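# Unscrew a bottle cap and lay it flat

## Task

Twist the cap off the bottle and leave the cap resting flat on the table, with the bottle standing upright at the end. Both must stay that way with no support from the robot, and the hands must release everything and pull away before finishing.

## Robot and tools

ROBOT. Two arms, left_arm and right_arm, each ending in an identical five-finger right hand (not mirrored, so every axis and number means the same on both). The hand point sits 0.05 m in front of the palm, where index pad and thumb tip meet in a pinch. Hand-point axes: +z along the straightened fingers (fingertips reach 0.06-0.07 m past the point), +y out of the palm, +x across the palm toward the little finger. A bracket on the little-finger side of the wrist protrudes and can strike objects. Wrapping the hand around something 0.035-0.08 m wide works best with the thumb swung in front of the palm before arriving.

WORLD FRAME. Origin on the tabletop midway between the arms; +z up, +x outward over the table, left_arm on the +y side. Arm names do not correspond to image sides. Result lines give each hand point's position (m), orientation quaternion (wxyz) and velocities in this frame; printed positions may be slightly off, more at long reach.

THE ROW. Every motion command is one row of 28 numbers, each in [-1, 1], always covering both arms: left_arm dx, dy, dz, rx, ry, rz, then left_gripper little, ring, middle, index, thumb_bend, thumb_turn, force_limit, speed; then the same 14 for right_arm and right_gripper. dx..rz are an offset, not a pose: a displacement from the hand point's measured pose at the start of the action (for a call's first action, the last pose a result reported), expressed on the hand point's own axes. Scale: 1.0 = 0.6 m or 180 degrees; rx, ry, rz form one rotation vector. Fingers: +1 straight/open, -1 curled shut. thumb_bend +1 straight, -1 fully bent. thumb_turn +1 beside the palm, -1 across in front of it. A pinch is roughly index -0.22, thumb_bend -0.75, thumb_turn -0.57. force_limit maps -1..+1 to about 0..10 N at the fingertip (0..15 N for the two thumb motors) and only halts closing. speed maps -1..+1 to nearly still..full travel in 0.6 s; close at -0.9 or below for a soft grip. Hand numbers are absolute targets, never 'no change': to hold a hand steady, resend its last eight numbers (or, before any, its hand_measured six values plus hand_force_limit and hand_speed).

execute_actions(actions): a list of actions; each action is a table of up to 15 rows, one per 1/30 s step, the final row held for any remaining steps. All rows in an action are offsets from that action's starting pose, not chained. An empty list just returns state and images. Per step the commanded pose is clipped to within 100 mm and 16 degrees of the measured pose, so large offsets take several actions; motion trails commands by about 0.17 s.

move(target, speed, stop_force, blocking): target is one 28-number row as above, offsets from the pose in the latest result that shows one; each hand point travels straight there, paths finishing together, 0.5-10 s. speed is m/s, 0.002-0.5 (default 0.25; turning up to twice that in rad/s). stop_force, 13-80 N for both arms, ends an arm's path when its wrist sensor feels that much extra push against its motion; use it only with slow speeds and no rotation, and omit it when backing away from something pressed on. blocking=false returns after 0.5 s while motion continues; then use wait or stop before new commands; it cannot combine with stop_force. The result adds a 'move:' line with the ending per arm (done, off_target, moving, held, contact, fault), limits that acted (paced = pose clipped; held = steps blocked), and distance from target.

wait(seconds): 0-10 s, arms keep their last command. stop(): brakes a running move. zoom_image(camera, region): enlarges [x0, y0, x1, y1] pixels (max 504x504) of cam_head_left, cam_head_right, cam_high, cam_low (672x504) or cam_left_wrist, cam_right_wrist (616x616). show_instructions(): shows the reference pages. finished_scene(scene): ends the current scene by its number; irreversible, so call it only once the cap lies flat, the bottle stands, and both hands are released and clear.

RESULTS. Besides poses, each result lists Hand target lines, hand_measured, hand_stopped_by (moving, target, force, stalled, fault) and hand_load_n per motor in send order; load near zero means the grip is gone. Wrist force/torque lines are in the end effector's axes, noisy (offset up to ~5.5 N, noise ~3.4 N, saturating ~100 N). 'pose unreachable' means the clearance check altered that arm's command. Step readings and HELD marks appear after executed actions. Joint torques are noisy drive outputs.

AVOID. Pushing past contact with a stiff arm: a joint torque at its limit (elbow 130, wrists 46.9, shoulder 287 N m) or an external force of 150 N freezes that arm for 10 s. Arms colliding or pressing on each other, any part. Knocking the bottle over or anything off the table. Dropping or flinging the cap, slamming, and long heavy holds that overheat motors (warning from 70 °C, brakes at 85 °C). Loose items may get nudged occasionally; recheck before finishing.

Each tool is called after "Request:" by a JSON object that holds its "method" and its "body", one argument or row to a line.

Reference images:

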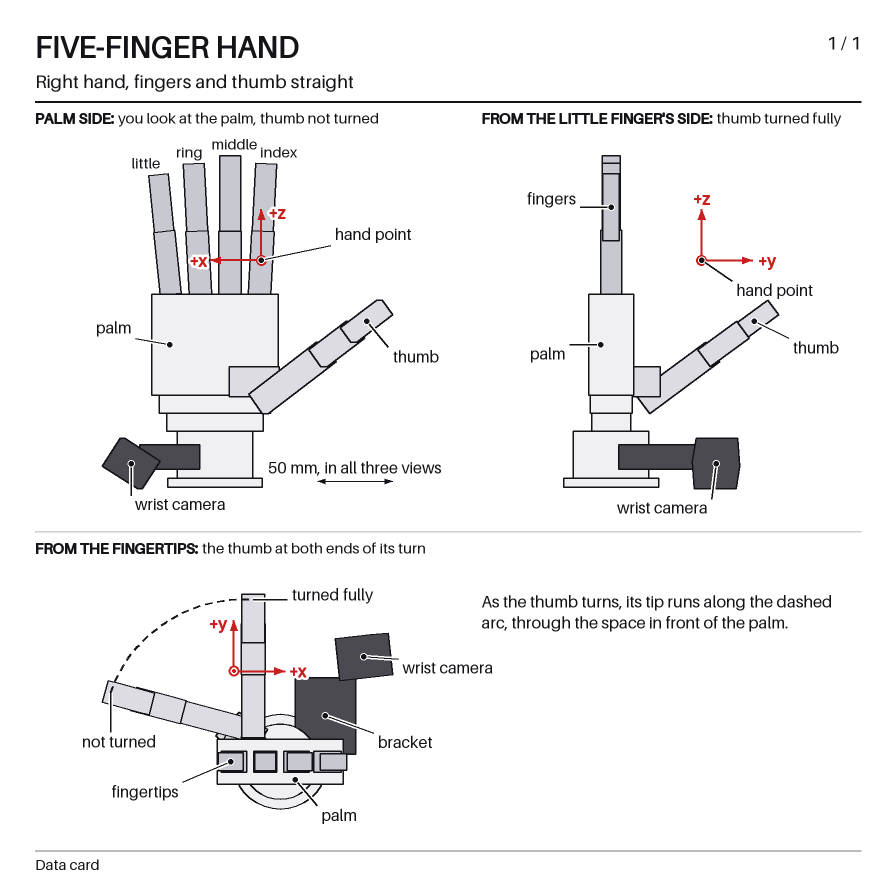

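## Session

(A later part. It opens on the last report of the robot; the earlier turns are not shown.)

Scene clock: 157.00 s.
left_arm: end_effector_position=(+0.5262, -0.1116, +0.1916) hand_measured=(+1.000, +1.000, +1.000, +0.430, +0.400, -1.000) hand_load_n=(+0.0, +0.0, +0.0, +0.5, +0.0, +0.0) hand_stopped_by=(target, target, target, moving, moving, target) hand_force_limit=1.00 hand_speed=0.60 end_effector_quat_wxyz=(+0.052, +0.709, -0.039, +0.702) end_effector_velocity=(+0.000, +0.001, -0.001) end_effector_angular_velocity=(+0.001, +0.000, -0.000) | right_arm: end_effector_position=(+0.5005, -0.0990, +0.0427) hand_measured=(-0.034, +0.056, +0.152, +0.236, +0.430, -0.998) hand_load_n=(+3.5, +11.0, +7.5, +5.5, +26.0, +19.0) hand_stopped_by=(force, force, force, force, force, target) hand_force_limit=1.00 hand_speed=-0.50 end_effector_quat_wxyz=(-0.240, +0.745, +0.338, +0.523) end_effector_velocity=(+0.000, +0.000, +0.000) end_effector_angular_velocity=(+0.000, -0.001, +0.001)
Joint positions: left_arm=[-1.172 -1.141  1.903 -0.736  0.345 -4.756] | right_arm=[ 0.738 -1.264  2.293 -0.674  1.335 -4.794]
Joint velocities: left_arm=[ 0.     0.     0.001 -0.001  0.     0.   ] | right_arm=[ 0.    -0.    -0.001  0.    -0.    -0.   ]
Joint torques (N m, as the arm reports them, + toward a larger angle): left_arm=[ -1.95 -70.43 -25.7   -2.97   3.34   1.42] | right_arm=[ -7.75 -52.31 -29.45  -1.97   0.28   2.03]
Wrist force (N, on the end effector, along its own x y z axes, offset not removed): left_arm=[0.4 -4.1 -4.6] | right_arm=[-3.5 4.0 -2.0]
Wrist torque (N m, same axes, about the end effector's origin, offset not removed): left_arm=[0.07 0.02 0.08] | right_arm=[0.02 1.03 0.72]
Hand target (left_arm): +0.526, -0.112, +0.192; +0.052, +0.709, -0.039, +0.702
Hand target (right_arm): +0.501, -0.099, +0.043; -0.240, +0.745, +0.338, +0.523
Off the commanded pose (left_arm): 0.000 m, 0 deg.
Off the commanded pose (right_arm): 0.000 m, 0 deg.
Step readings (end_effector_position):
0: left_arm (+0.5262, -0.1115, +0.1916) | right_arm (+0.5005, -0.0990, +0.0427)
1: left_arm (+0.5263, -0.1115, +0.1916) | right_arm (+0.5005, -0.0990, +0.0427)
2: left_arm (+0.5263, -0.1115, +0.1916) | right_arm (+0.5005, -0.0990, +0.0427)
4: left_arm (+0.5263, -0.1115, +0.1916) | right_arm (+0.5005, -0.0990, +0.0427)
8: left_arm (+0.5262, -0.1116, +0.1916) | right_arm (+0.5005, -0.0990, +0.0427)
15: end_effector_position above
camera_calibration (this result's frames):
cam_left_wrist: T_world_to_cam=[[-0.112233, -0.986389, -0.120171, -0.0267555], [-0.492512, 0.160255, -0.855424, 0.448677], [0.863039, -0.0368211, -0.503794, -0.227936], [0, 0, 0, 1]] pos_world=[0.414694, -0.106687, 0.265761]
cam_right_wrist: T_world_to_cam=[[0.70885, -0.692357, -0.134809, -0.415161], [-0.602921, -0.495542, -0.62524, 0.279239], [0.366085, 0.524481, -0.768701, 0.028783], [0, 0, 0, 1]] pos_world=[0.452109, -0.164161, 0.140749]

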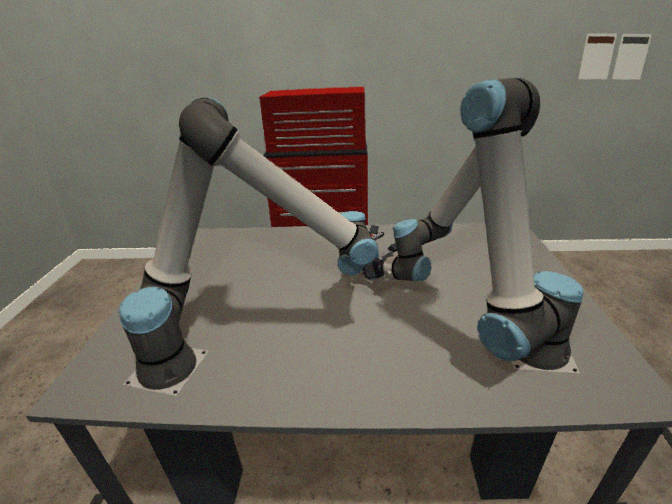

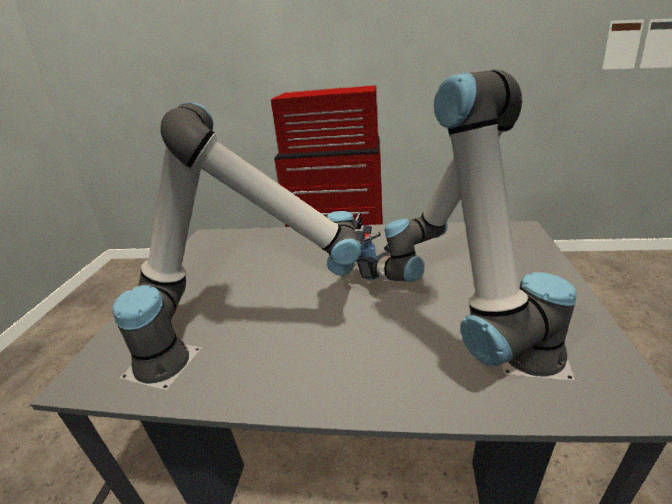

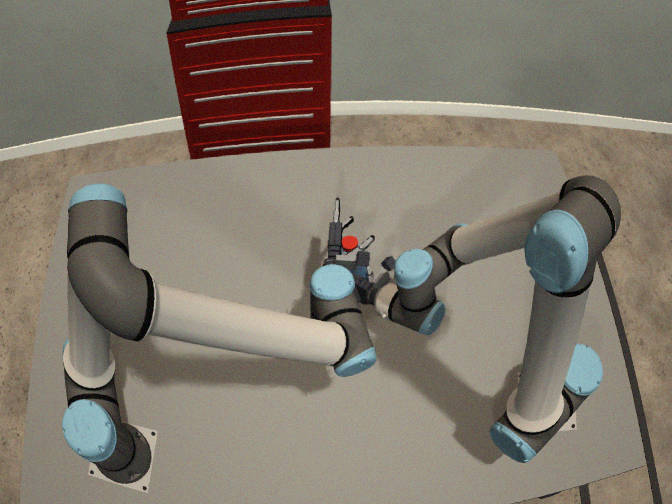

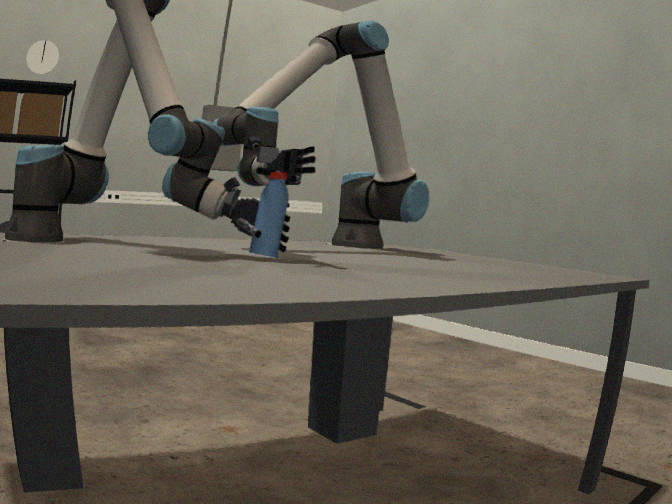

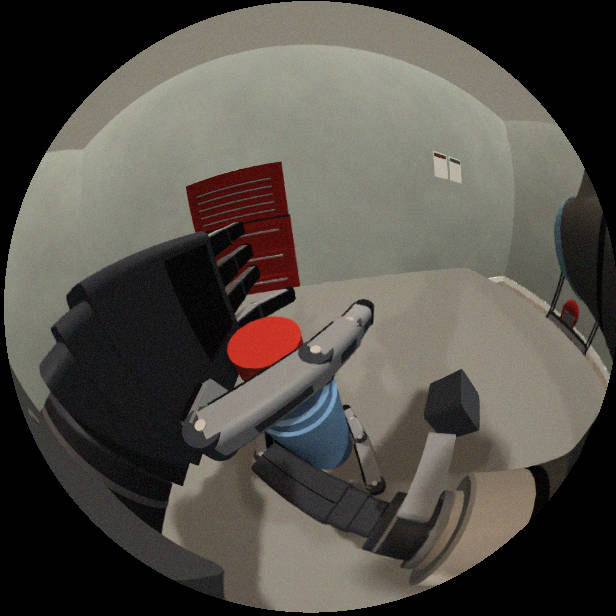

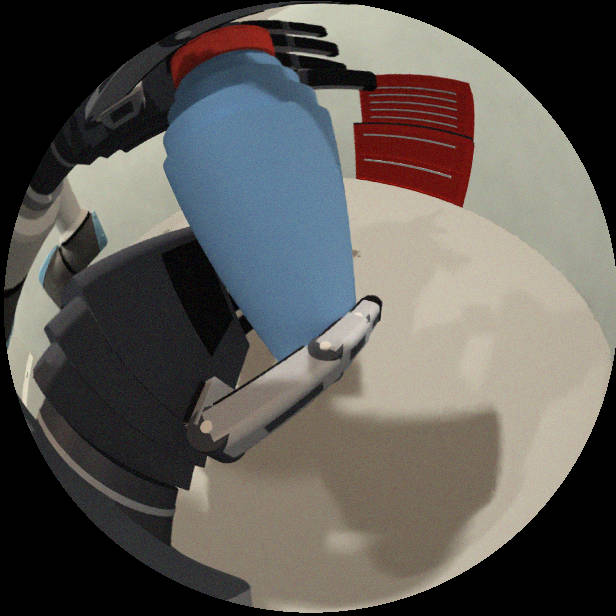

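Rising ~1.5 mm per stroke. Repeat.

Request:
{"method": "move", "body": {
  "target": [0,0.014,-0.039,-0.2,0,0,1,1,1,0.5,0.5,-1,1,0.6, 0,0,0,0,0,0,-1,-1,-1,-1,-1,-1,1,-0.5],
  "speed": 0.4
}}

Request:
{"method": "move", "body": {
  "target": [0,0.024,-0.028,-0.2,0,0,1,1,1,0.5,0.5,-1,1,0.6, 0,0,0,0,0,0,-1,-1,-1,-1,-1,-1,1,-0.5],
  "speed": 0.4
}}

Request:
{"method": "execute_actions", "body": {
  "actions": [
    [[0,0,0,0,0,0,1,1,1,-1,0.5,-1,1,0, 0,0,0,0,0,0,-1,-1,-1,-1,-1,-1,1,-0.5]],
    [[0,0,0,0,0,0,1,1,1,-1,-1,-1,1,0, 0,0,0,0,0,0,-1,-1,-1,-1,-1,-1,1,-0.5]],
    [[0,0,0,0,0,0,1,1,1,-1,-1,-1,1,0, 0,0,0,0,0,0,-1,-1,-1,-1,-1,-1,1,-0.5]]
  ]
}}

Request:
{"method": "move", "body": {
  "target": [0.0015,-0.035,0.016,0.2,0,0,1,1,1,-0.95,-0.95,-1,1,-0.3, 0,0,0,0,0,0,-1,-1,-1,-1,-1,-1,1,-0.5],
  "speed": 0.4
}}

Request:
{"method": "move", "body": {
  "target": [0.0015,-0.039,0.0185,0.2,0,0,1,1,1,-1,-1,-1,1,-0.3, 0,0,0,0,0,0,-1,-1,-1,-1,-1,-1,1,-0.5],
  "speed": 0.4
}}

Request:
{"method": "execute_actions", "body": {
  "actions": [
    [[0,0,0,0,0,0,1,1,1,0.5,0.5,-1,1,0.6, 0,0,0,0,0,0,-1,-1,-1,-1,-1,-1,1,-0.5]]
  ]
}}

Request:
{"method": "zoom_image", "body": {
  "camera": "cam_low",
  "region": [200,120,360,240]
}}

Scene clock: 158.97 s.
left_arm: end_effector_position=(+0.5019, -0.1168, +0.1919) hand_measured=(+1.000, +1.000, +1.000, +0.500, +0.500, -1.000) hand_load_n=(+0.0, +0.0, +0.0, +0.0, +0.0, +0.0) hand_stopped_by=(target, target, target, target, target, target) hand_force_limit=1.00 hand_speed=0.60 end_effector_quat_wxyz=(+0.268, +0.659, -0.253, +0.656) end_effector_velocity=(+0.000, -0.001, +0.000) end_effector_angular_velocity=(-0.001, -0.000, -0.017) | right_arm: end_effector_position=(+0.5005, -0.0990, +0.0427) hand_measured=(-0.034, +0.056, +0.152, +0.236, +0.430, -0.998) hand_load_n=(+7.0, +13.5, +7.0, +3.5, +26.5, +14.0) hand_stopped_by=(force, force, force, force, force, target) hand_force_limit=1.00 hand_speed=-0.50 end_effector_quat_wxyz=(-0.240, +0.745, +0.338, +0.523) end_effector_velocity=(-0.001, -0.000, -0.000) end_effector_angular_velocity=(+0.000, -0.000, -0.000)
Joint positions: left_arm=[-0.991 -1.225  2.042 -0.821  1.152 -4.732] | right_arm=[ 0.738 -1.264  2.293 -0.674  1.335 -4.794]
Joint velocities: left_arm=[ 0.007  0.002 -0.003  0.     0.024 -0.   ] | right_arm=[-0.    -0.     0.001 -0.001  0.     0.   ]
Joint torques (N m, as the arm reports them, + toward a larger angle): left_arm=[ 11.17 -48.25 -39.99  -3.39   2.6    0.35] | right_arm=[ -7.01 -54.98 -30.77  -1.97   0.31   1.76]
Wrist force (N, on the end effector, along its own x y z axes, offset not removed): left_arm=[1.5 -0.9 -2.5] | right_arm=[-2.7 -4.1 -0.9]
Wrist torque (N m, same axes, about the end effector's origin, offset not removed): left_arm=[-0.13 -0.15 0.02] | right_arm=[-0.73 0.43 -0.37]
Hand target (left_arm): +0.502, -0.117, +0.192; +0.269, +0.659, -0.254, +0.655
Hand target (right_arm): +0.501, -0.099, +0.043; -0.240, +0.745, +0.338, +0.523
Off the commanded pose (left_arm): 0.000 m, 0 deg.
Off the commanded pose (right_arm): 0.000 m, 0 deg.
move: done
camera_calibration (this result's frames):
cam_left_wrist: T_world_to_cam=[[-0.668014, -0.734658, -0.11847, 0.273393], [-0.298401, 0.410296, -0.86175, 0.370832], [0.6817, -0.540309, -0.493307, -0.176782], [0, 0, 0, 1]] pos_world=[0.413799, -0.0468175, 0.264746]
cam_right_wrist: T_world_to_cam=[[0.70885, -0.692357, -0.134809, -0.415161], [-0.60292, -0.495542, -0.62524, 0.279239], [0.366085, 0.524481, -0.768701, 0.028783], [0, 0, 0, 1]] pos_world=[0.452109, -0.164161, 0.14075]

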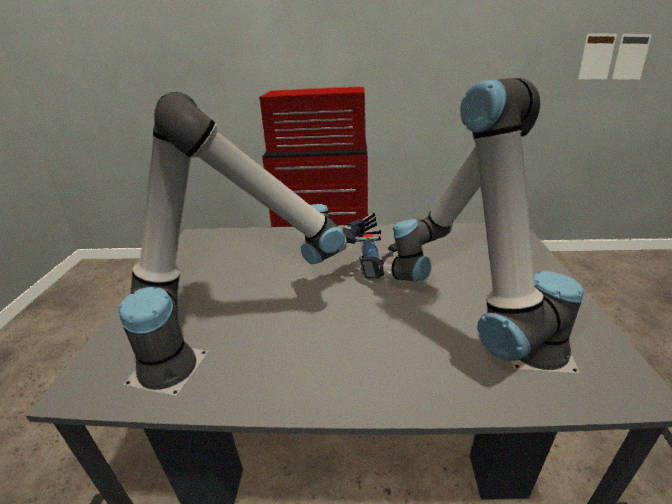

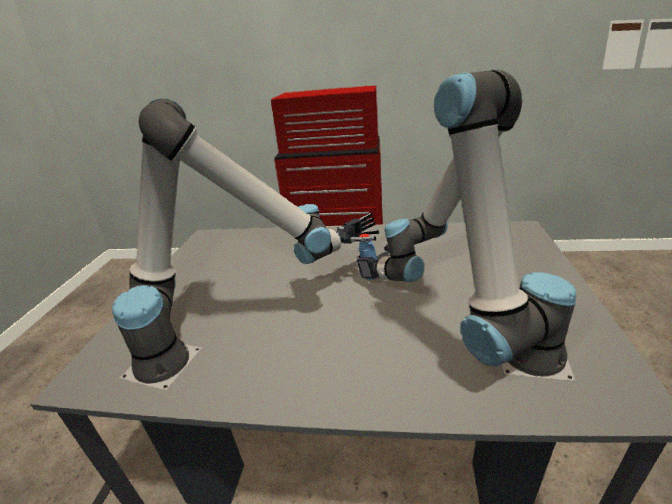

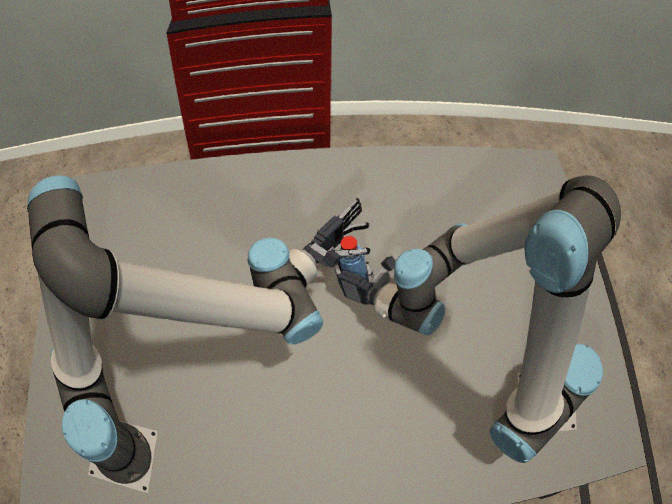

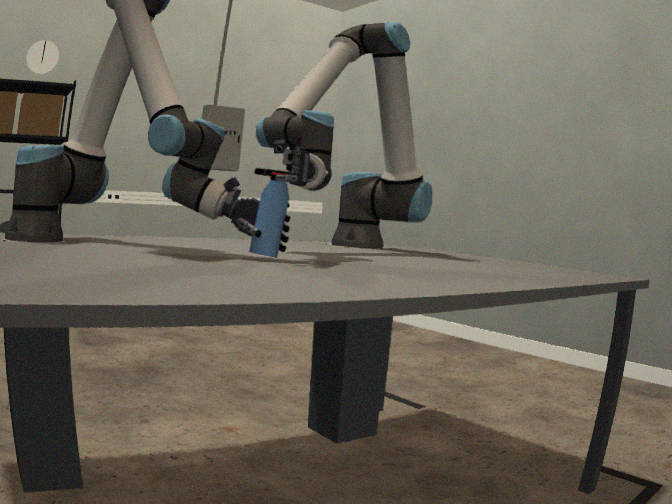

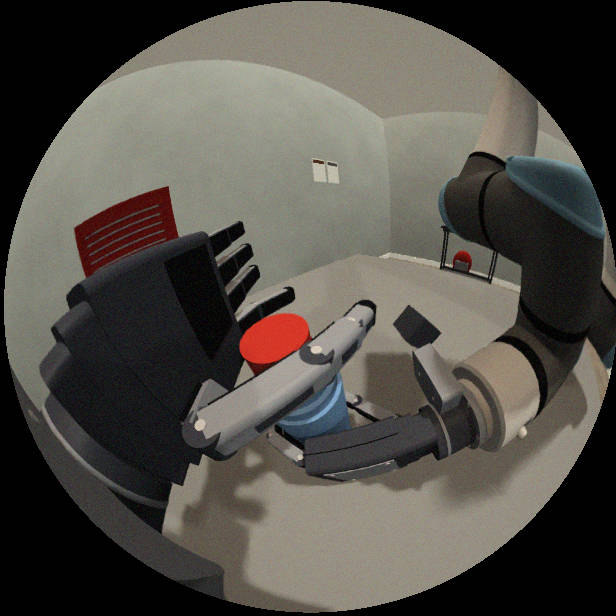

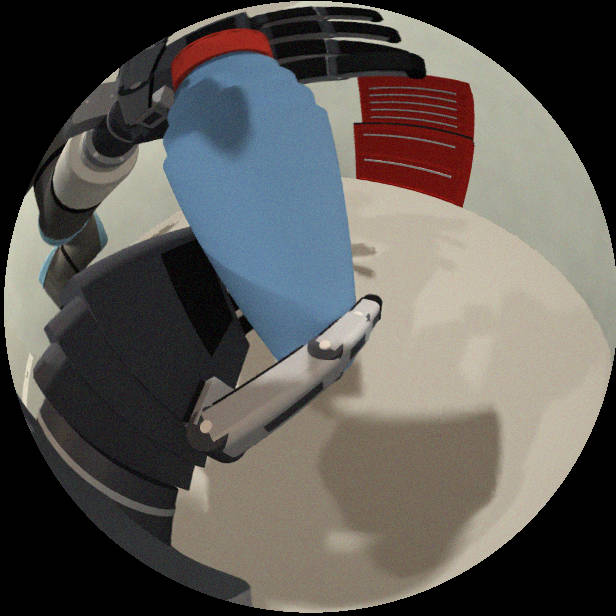

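Scene clock: 160.43 s.
left_arm: end_effector_position=(+0.4798, -0.1158, +0.1921) hand_measured=(+1.000, +1.000, +1.000, +0.500, +0.500, -1.000) hand_load_n=(+0.0, +0.0, +0.0, +0.0, +0.0, +0.0) hand_stopped_by=(target, target, target, target, target, target) hand_force_limit=1.00 hand_speed=0.60 end_effector_quat_wxyz=(+0.458, +0.544, -0.443, +0.546) end_effector_velocity=(-0.000, -0.001, +0.001) end_effector_angular_velocity=(-0.001, -0.001, -0.017) | right_arm: end_effector_position=(+0.5005, -0.0990, +0.0427) hand_measured=(-0.034, +0.056, +0.152, +0.236, +0.430, -0.998) hand_load_n=(+7.0, +13.5, +7.0, +3.5, +26.5, +14.0) hand_stopped_by=(force, force, force, force, force, target) hand_force_limit=1.00 hand_speed=-0.50 end_effector_quat_wxyz=(-0.240, +0.745, +0.338, +0.523) end_effector_velocity=(+0.001, +0.001, +0.000) end_effector_angular_velocity=(+0.000, -0.000, +0.000)
Joint positions: left_arm=[-0.761 -1.14   1.914 -0.79   2.009 -4.734] | right_arm=[ 0.738 -1.264  2.293 -0.674  1.335 -4.794]
Joint velocities: left_arm=[ 0.004  0.004 -0.009  0.004  0.021 -0.   ] | right_arm=[ 0.     0.001 -0.002  0.001 -0.     0.   ]
Joint torques (N m, as the arm reports them, + toward a larger angle): left_arm=[ 11.08 -57.14 -40.57   0.17   2.56  -1.85] | right_arm=[ -7.93 -51.33 -29.82  -1.78   0.35   2.02]
Wrist force (N, on the end effector, along its own x y z axes, offset not removed): left_arm=[-0.7 -1.2 -1.6] | right_arm=[1.4 1.5 -0.1]
Wrist torque (N m, same axes, about the end effector's origin, offset not removed): left_arm=[-0.19 0.22 0.05] | right_arm=[0.07 -0.30 0.46]
Hand target (left_arm): +0.480, -0.116, +0.192; +0.458, +0.544, -0.444, +0.545
Hand target (right_arm): +0.501, -0.099, +0.043; -0.240, +0.745, +0.338, +0.523
Off the commanded pose (left_arm): 0.000 m, 0 deg.
Off the commanded pose (right_arm): 0.000 m, 0 deg.
move: done
camera_calibration (this result's frames):
cam_left_wrist: T_world_to_cam=[[-0.970846, -0.205034, -0.124176, 0.46711], [0.00545192, 0.499016, -0.866576, 0.229444], [0.239643, -0.841988, -0.48335, 0.0141899], [0, 0, 0, 1]] pos_world=[0.44884, -0.0067751, 0.263693]
cam_right_wrist: T_world_to_cam=[[0.70885, -0.692357, -0.134809, -0.415161], [-0.60292, -0.495542, -0.62524, 0.279239], [0.366085, 0.52448, -0.768701, 0.028783], [0, 0, 0, 1]] pos_world=[0.452109, -0.164161, 0.14075]

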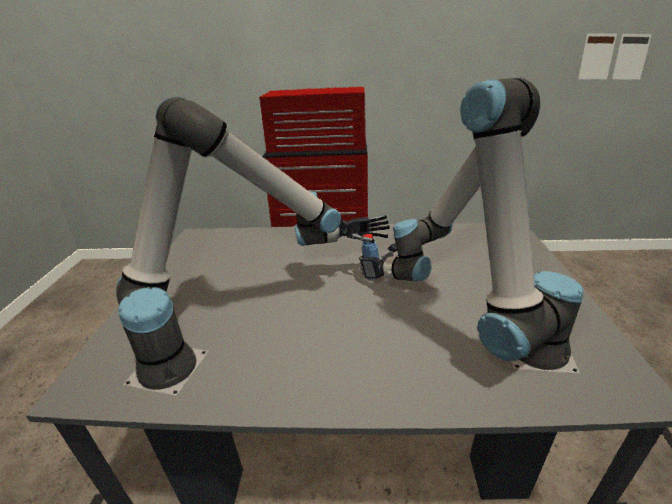

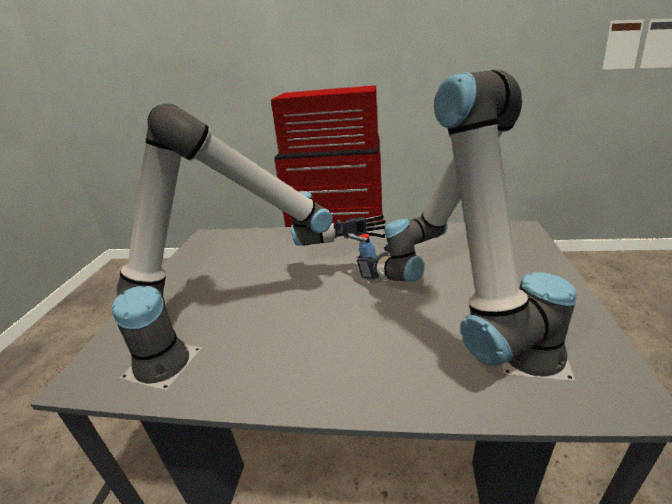

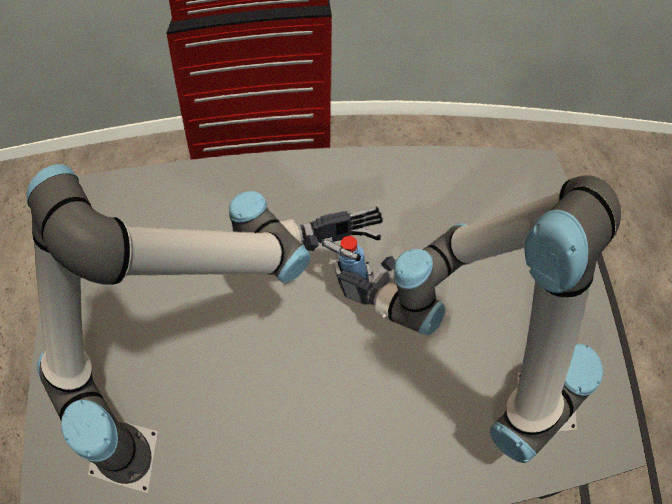

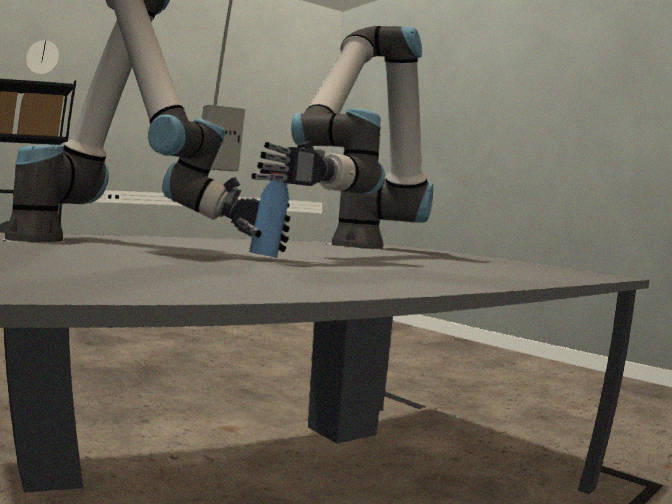

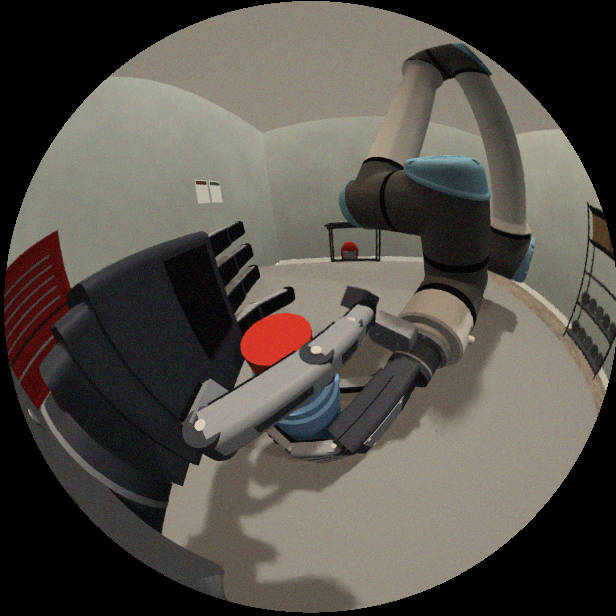

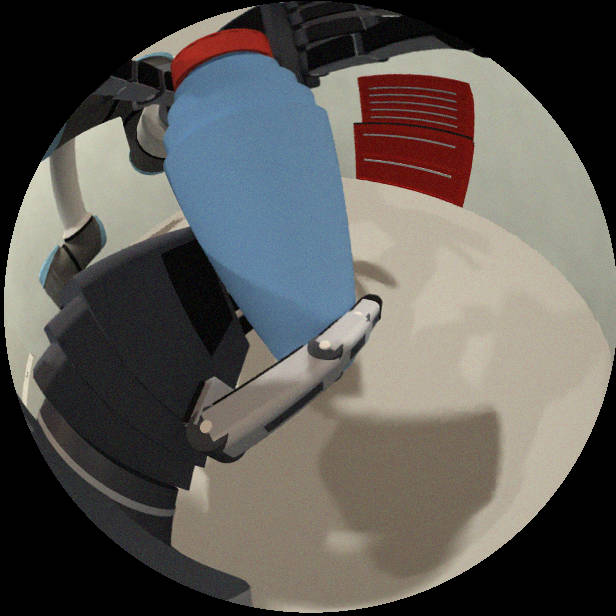

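Scene clock: 161.93 s.
left_arm: end_effector_position=(+0.4798, -0.1158, +0.1922) hand_measured=(+1.000, +1.000, +1.000, -0.644, -0.268, -1.000) hand_load_n=(+0.0, +0.0, +0.0, +13.5, +15.0, -1.0) hand_stopped_by=(target, target, target, force, force, target) hand_force_limit=1.00 hand_speed=0.00 end_effector_quat_wxyz=(+0.458, +0.544, -0.443, +0.546) end_effector_velocity=(-0.000, -0.000, -0.001) end_effector_angular_velocity=(+0.001, +0.001, -0.000) | right_arm: end_effector_position=(+0.5005, -0.0990, +0.0427) hand_measured=(-0.032, +0.056, +0.152, +0.236, +0.430, -1.000) hand_load_n=(+19.5, +19.5, +6.0, +0.0, +27.0, +2.0) hand_stopped_by=(force, force, force, force, force, target) hand_force_limit=1.00 hand_speed=-0.50 end_effector_quat_wxyz=(-0.240, +0.745, +0.338, +0.523) end_effector_velocity=(-0.002, -0.001, -0.002) end_effector_angular_velocity=(-0.002, +0.004, +0.000)
Joint positions: left_arm=[-0.761 -1.14   1.913 -0.79   2.009 -4.734] | right_arm=[ 0.738 -1.264  2.293 -0.674  1.335 -4.794]
Joint velocities: left_arm=[ 0.     0.001 -0.     0.     0.    -0.   ] | right_arm=[0.    0.001 0.002 0.002 0.    0.   ]
Joint torques (N m, as the arm reports them, + toward a larger angle): left_arm=[  2.62 -67.26 -26.19   0.45  -2.22  -1.4 ] | right_arm=[ -6.44 -52.68 -30.45  -2.09   0.01   1.61]
Wrist force (N, on the end effector, along its own x y z axes, offset not removed): left_arm=[5.9 9.0 10.3] | right_arm=[-0.7 5.1 15.2]
Wrist torque (N m, same axes, about the end effector's origin, offset not removed): left_arm=[0.01 -0.17 0.18] | right_arm=[0.50 -1.98 -0.28]
Hand target (left_arm): +0.480, -0.116, +0.192; +0.458, +0.544, -0.443, +0.546
Hand target (right_arm): +0.501, -0.099, +0.043; -0.240, +0.745, +0.338, +0.523
Off the commanded pose (left_arm): 0.000 m, 0 deg.
Off the commanded pose (right_arm): 0.000 m, 0 deg.
Step readings (end_effector_position; steps 1 to 15: 1st action; 16 to 30: 2nd action; 31 to 45: 3rd action):
0: left_arm (+0.4798, -0.1158, +0.1921) | right_arm (+0.5005, -0.0990, +0.0427)
1: left_arm (+0.4798, -0.1158, +0.1921) | right_arm (+0.5005, -0.0990, +0.0427)
2: left_arm (+0.4797, -0.1158, +0.1921) | right_arm (+0.5005, -0.0990, +0.0427)
4: left_arm (+0.4797, -0.1158, +0.1921) | right_arm (+0.5005, -0.0990, +0.0427)
8: left_arm (+0.4798, -0.1158, +0.1922) | right_arm (+0.5005, -0.0990, +0.0427)
15: left_arm (+0.4799, -0.1158, +0.1921) | right_arm (+0.5005, -0.0990, +0.0427)
16: left_arm (+0.4798, -0.1158, +0.1921) | right_arm (+0.5005, -0.0990, +0.0427)
17: left_arm (+0.4798, -0.1157, +0.1921) | right_arm (+0.5005, -0.0990, +0.0427)
19: left_arm (+0.4798, -0.1157, +0.1921) | right_arm (+0.5005, -0.0990, +0.0427)
23: left_arm (+0.4798, -0.1158, +0.1922) | right_arm (+0.5005, -0.0990, +0.0427)
30: left_arm (+0.4798, -0.1158, +0.1922) | right_arm (+0.5005, -0.0990, +0.0427)
31: left_arm (+0.4798, -0.1158, +0.1922) | right_arm (+0.5005, -0.0990, +0.0427)
32: left_arm (+0.4798, -0.1158, +0.1922) | right_arm (+0.5005, -0.0990, +0.0427)
34: left_arm (+0.4798, -0.1158, +0.1922) | right_arm (+0.5005, -0.0990, +0.0427)
38: left_arm (+0.4798, -0.1158, +0.1922) | right_arm (+0.5005, -0.0990, +0.0427)
45: end_effector_position above
camera_calibration (this result's frames):
cam_left_wrist: T_world_to_cam=[[-0.97084, -0.205048, -0.124199, 0.467153], [0.00548284, 0.498954, -0.866611, 0.229466], [0.239666, -0.842022, -0.48328, 0.0141607], [0, 0, 0, 1]] pos_world=[0.448879, -0.00678086, 0.263722]
cam_right_wrist: T_world_to_cam=[[0.70885, -0.692357, -0.134809, -0.415161], [-0.602921, -0.495543, -0.625239, 0.279239], [0.366085, 0.52448, -0.768702, 0.028783], [0, 0, 0, 1]] pos_world=[0.452109, -0.164161, 0.140749]

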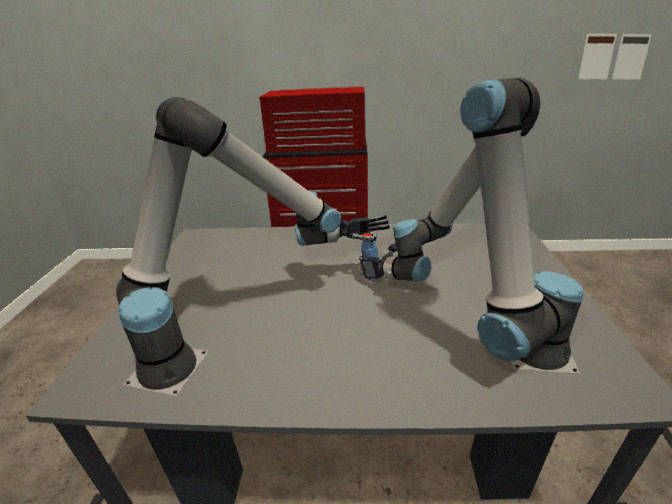

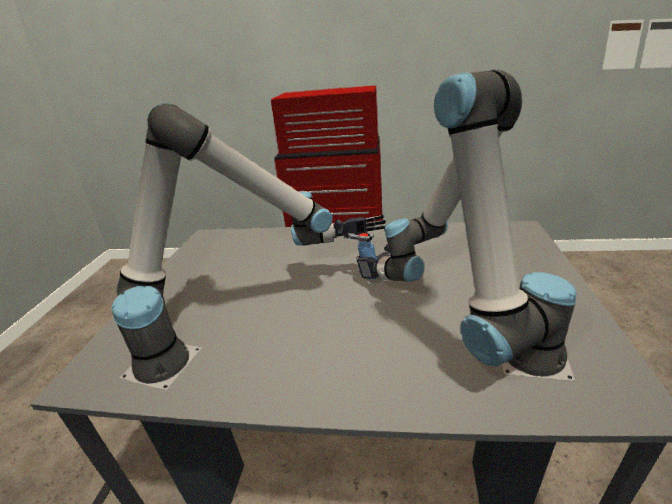

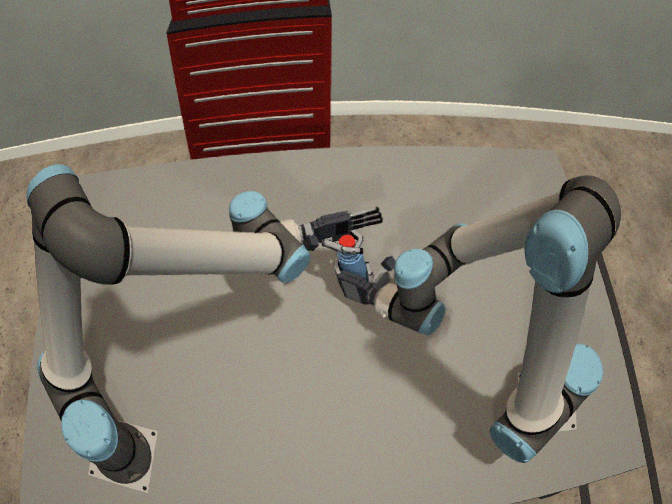

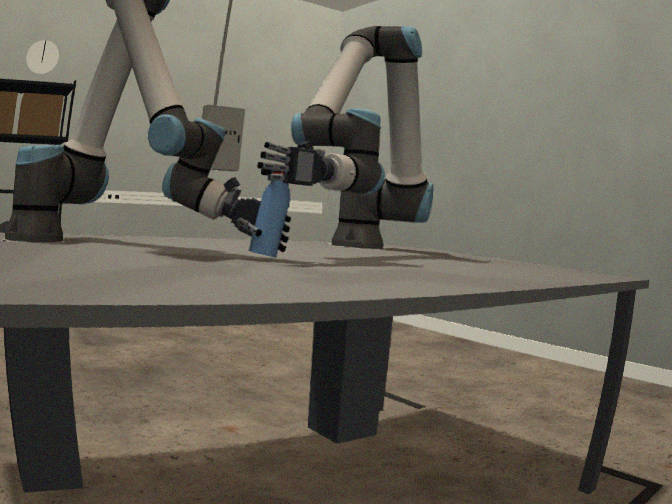

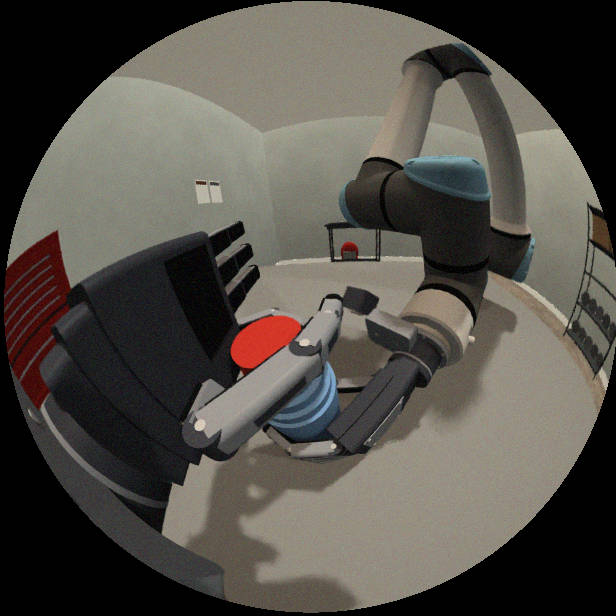

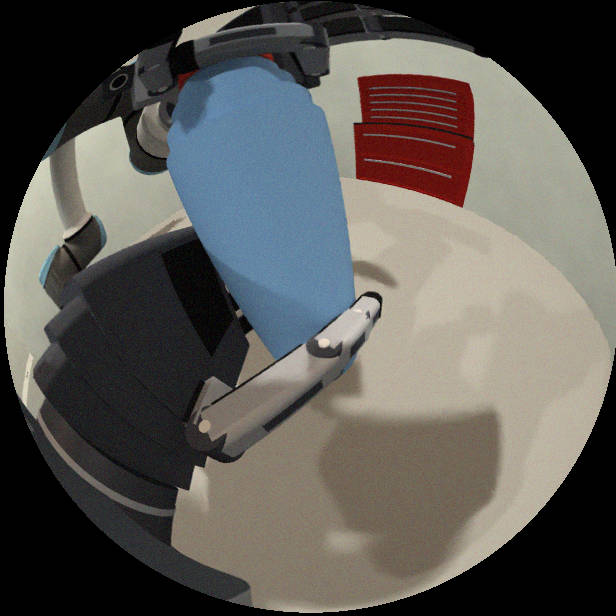

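Scene clock: 163.40 s.
left_arm: end_effector_position=(+0.5022, -0.1210, +0.1929) hand_measured=(+1.000, +1.000, +1.000, -0.644, -0.268, -1.000) hand_load_n=(+0.0, +0.0, +0.0, +9.0, +14.0, +0.0) hand_stopped_by=(target, target, target, force, force, target) hand_force_limit=1.00 hand_speed=-0.30 end_effector_quat_wxyz=(+0.268, +0.659, -0.253, +0.656) end_effector_velocity=(+0.001, -0.001, -0.000) end_effector_angular_velocity=(+0.001, -0.000, +0.018) | right_arm: end_effector_position=(+0.5005, -0.0990, +0.0427) hand_measured=(-0.032, +0.056, +0.152, +0.236, +0.430, -1.000) hand_load_n=(+9.0, +14.5, +6.5, +2.0, +26.0, +12.5) hand_stopped_by=(force, force, force, force, force, target) hand_force_limit=1.00 hand_speed=-0.50 end_effector_quat_wxyz=(-0.240, +0.745, +0.338, +0.523) end_effector_velocity=(-0.001, -0.001, +0.000) end_effector_angular_velocity=(-0.001, +0.001, -0.000)
Joint positions: left_arm=[-0.993 -1.222  2.035 -0.817  1.15  -4.732] | right_arm=[ 0.738 -1.264  2.293 -0.674  1.335 -4.794]
Joint velocities: left_arm=[-0.007  0.001 -0.002  0.001 -0.024  0.   ] | right_arm=[-0.    -0.002  0.002  0.001 -0.     0.   ]
Joint torques (N m, as the arm reports them, + toward a larger angle): left_arm=[ -8.45 -47.47 -39.4    0.37  -3.21   1.62] | right_arm=[ -9.08 -55.56 -26.88  -1.96   0.34   1.67]
Wrist force (N, on the end effector, along its own x y z axes, offset not removed): left_arm=[-0.5 -0.8 -2.4] | right_arm=[-3.3 0.5 3.9]
Wrist torque (N m, same axes, about the end effector's origin, offset not removed): left_arm=[-0.34 0.17 -0.10] | right_arm=[-0.23 0.30 -0.15]
Hand target (left_arm): +0.502, -0.121, +0.193; +0.267, +0.659, -0.253, +0.656
Hand target (right_arm): +0.501, -0.099, +0.043; -0.240, +0.745, +0.338, +0.523
Off the commanded pose (left_arm): 0.000 m, 0 deg.
Off the commanded pose (right_arm): 0.000 m, 0 deg.
move: done
camera_calibration (this result's frames):
cam_left_wrist: T_world_to_cam=[[-0.668041, -0.734643, -0.118412, 0.270668], [-0.298363, 0.410222, -0.861799, 0.373446], [0.68169, -0.540387, -0.493235, -0.178796], [0, 0, 0, 1]] pos_world=[0.414123, -0.0509701, 0.265697]
cam_right_wrist: T_world_to_cam=[[0.708854, -0.692353, -0.134809, -0.415162], [-0.602914, -0.49554, -0.625248, 0.279246], [0.366089, 0.524487, -0.768695, 0.0287806], [0, 0, 0, 1]] pos_world=[0.452114, -0.164157, 0.140754]

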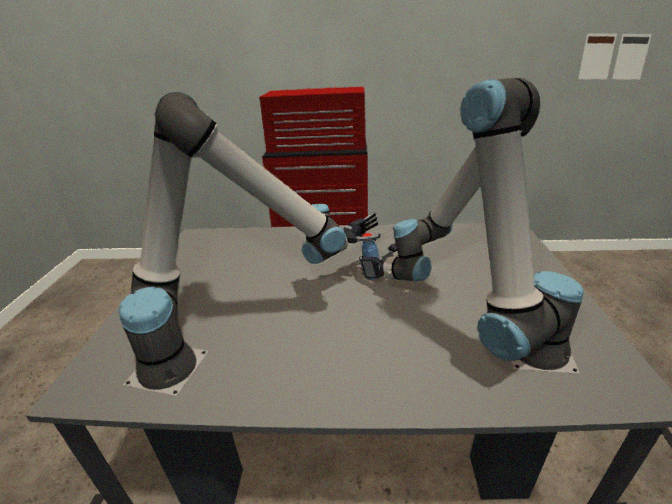

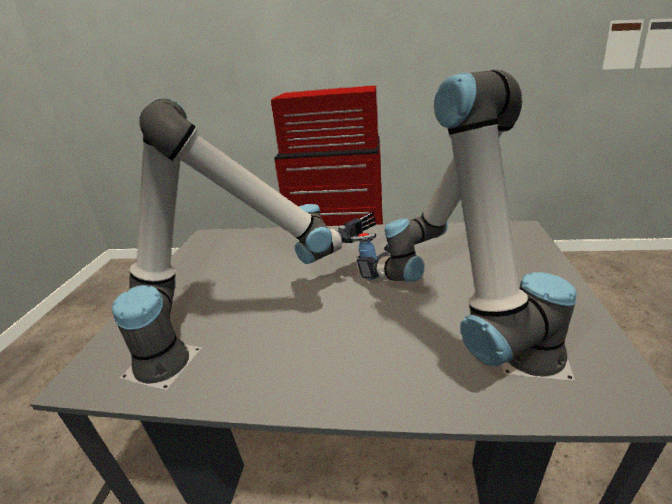

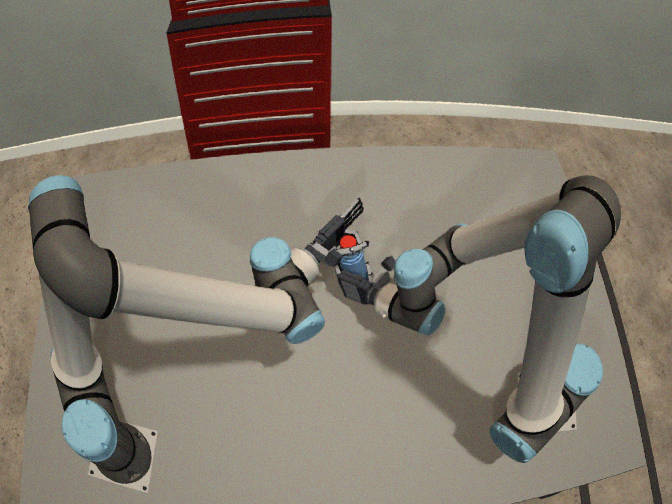

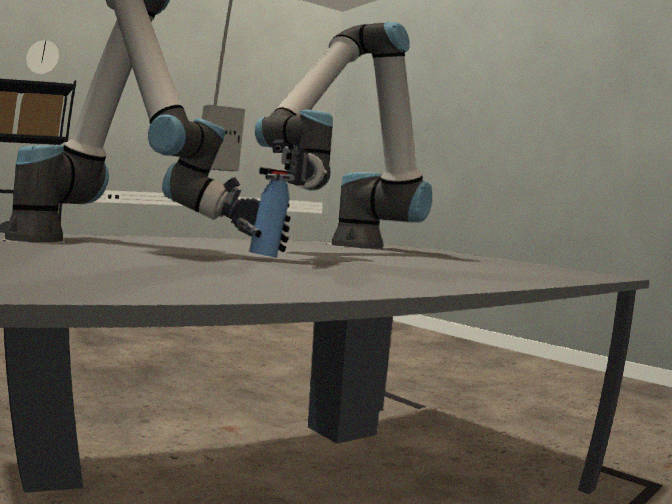

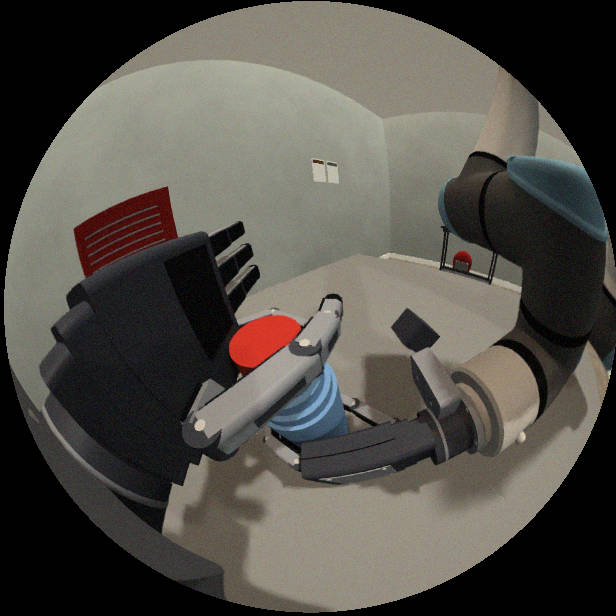

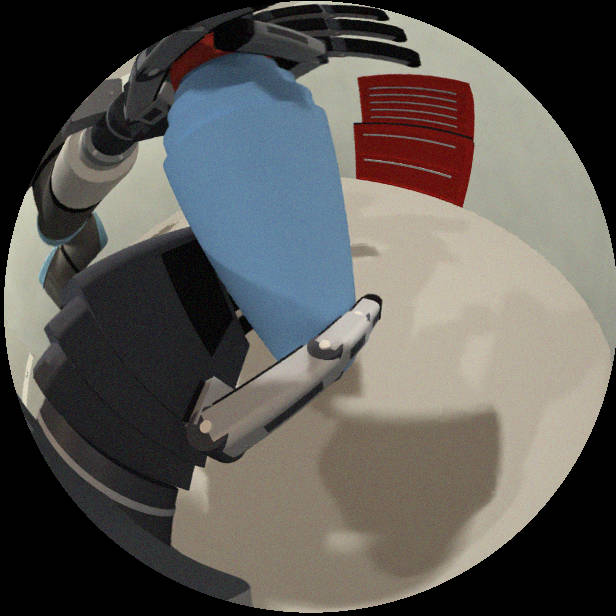

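Scene clock: 164.87 s.
left_arm: end_effector_position=(+0.5262, -0.1114, +0.1933) hand_measured=(+1.000, +1.000, +1.000, -0.652, -0.272, -1.000) hand_load_n=(+0.0, +0.0, +0.0, +11.0, +14.5, -0.5) hand_stopped_by=(target, target, target, force, force, target) hand_force_limit=1.00 hand_speed=-0.30 end_effector_quat_wxyz=(+0.052, +0.709, -0.039, +0.702) end_effector_velocity=(+0.001, +0.001, -0.001) end_effector_angular_velocity=(+0.003, +0.004, +0.016) | right_arm: end_effector_position=(+0.5005, -0.0990, +0.0427) hand_measured=(-0.034, +0.056, +0.152, +0.236, +0.430, -0.998) hand_load_n=(+3.0, +10.5, +7.0, +5.0, +26.0, +20.0) hand_stopped_by=(force, force, force, force, force, target) hand_force_limit=1.00 hand_speed=-0.50 end_effector_quat_wxyz=(-0.240, +0.745, +0.338, +0.523) end_effector_velocity=(+0.001, +0.001, +0.001) end_effector_angular_velocity=(+0.001, -0.002, +0.001)
Joint positions: left_arm=[-1.172 -1.144  1.903 -0.735  0.345 -4.754] | right_arm=[ 0.738 -1.264  2.293 -0.674  1.335 -4.794]
Joint velocities: left_arm=[-0.001  0.006 -0.01   0.018 -0.017 -0.011] | right_arm=[ 0.    -0.    -0.001 -0.001 -0.     0.   ]
Joint torques (N m, as the arm reports them, + toward a larger angle): left_arm=[-13.01 -52.94 -44.66   0.24  -1.17  -2.04] | right_arm=[ -7.84 -52.88 -25.97  -2.1    0.51   1.7 ]
Wrist force (N, on the end effector, along its own x y z axes, offset not removed): left_arm=[2.0 -5.8 -5.6] | right_arm=[-3.7 8.6 -7.4]
Wrist torque (N m, same axes, about the end effector's origin, offset not removed): left_arm=[-0.05 -0.21 0.21] | right_arm=[1.03 1.48 0.69]
Hand target (left_arm): +0.526, -0.111, +0.193; +0.051, +0.709, -0.038, +0.702
Hand target (right_arm): +0.501, -0.099, +0.043; -0.240, +0.745, +0.338, +0.523
Off the commanded pose (left_arm): 0.000 m, 0 deg.
Off the commanded pose (right_arm): 0.000 m, 0 deg.
move: done
camera_calibration (this result's frames):
cam_left_wrist: T_world_to_cam=[[-0.112026, -0.98641, -0.120191, -0.0265287], [-0.492049, 0.160148, -0.85571, 0.449992], [0.863329, -0.0367216, -0.503303, -0.227284], [0, 0, 0, 1]] pos_world=[0.414667, -0.10658, 0.267481]
cam_right_wrist: T_world_to_cam=[[0.708854, -0.692353, -0.134808, -0.415162], [-0.602914, -0.49554, -0.625248, 0.279246], [0.366089, 0.524487, -0.768695, 0.0287806], [0, 0, 0, 1]] pos_world=[0.452114, -0.164157, 0.140754]

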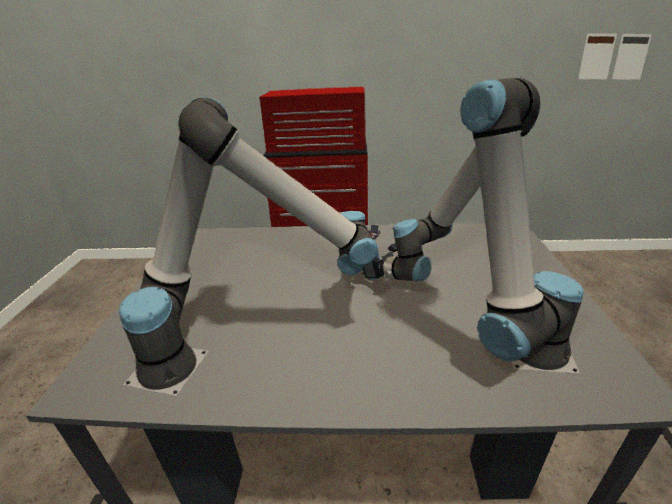

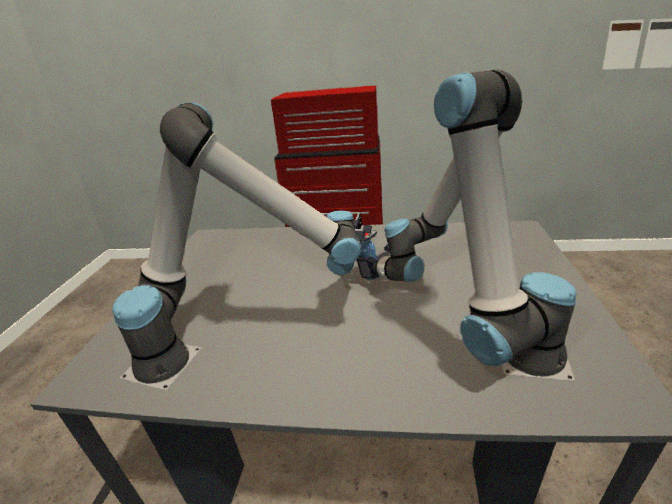

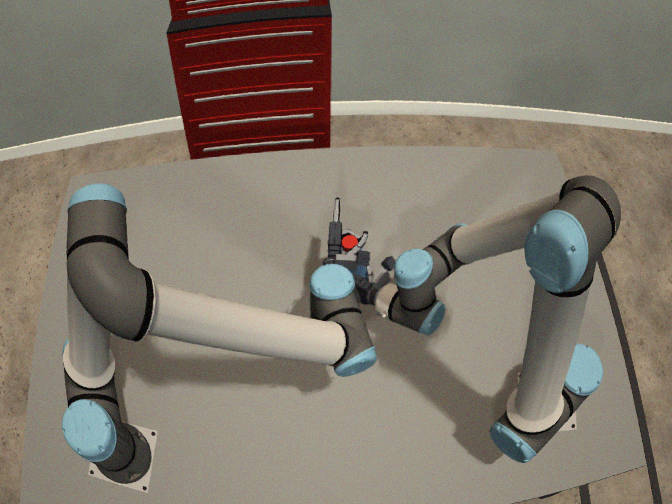

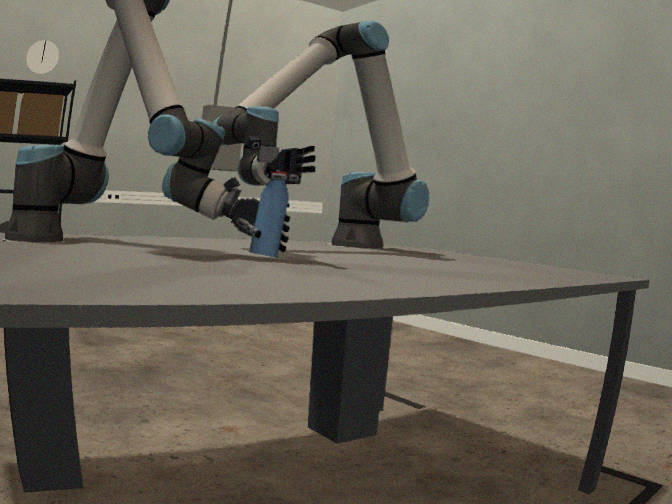

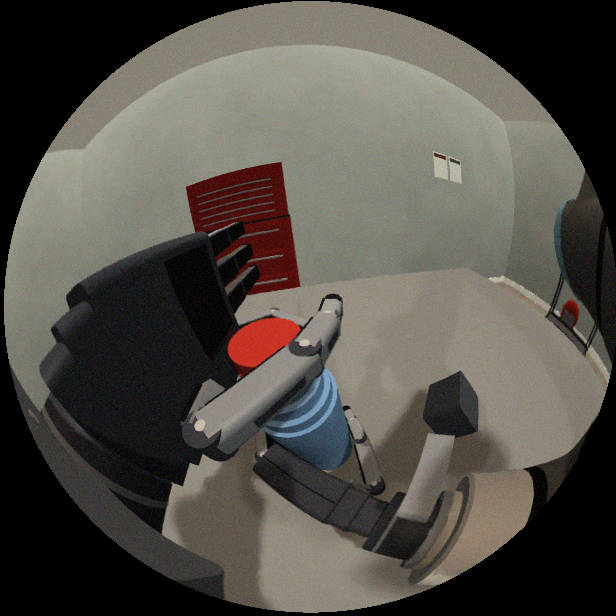

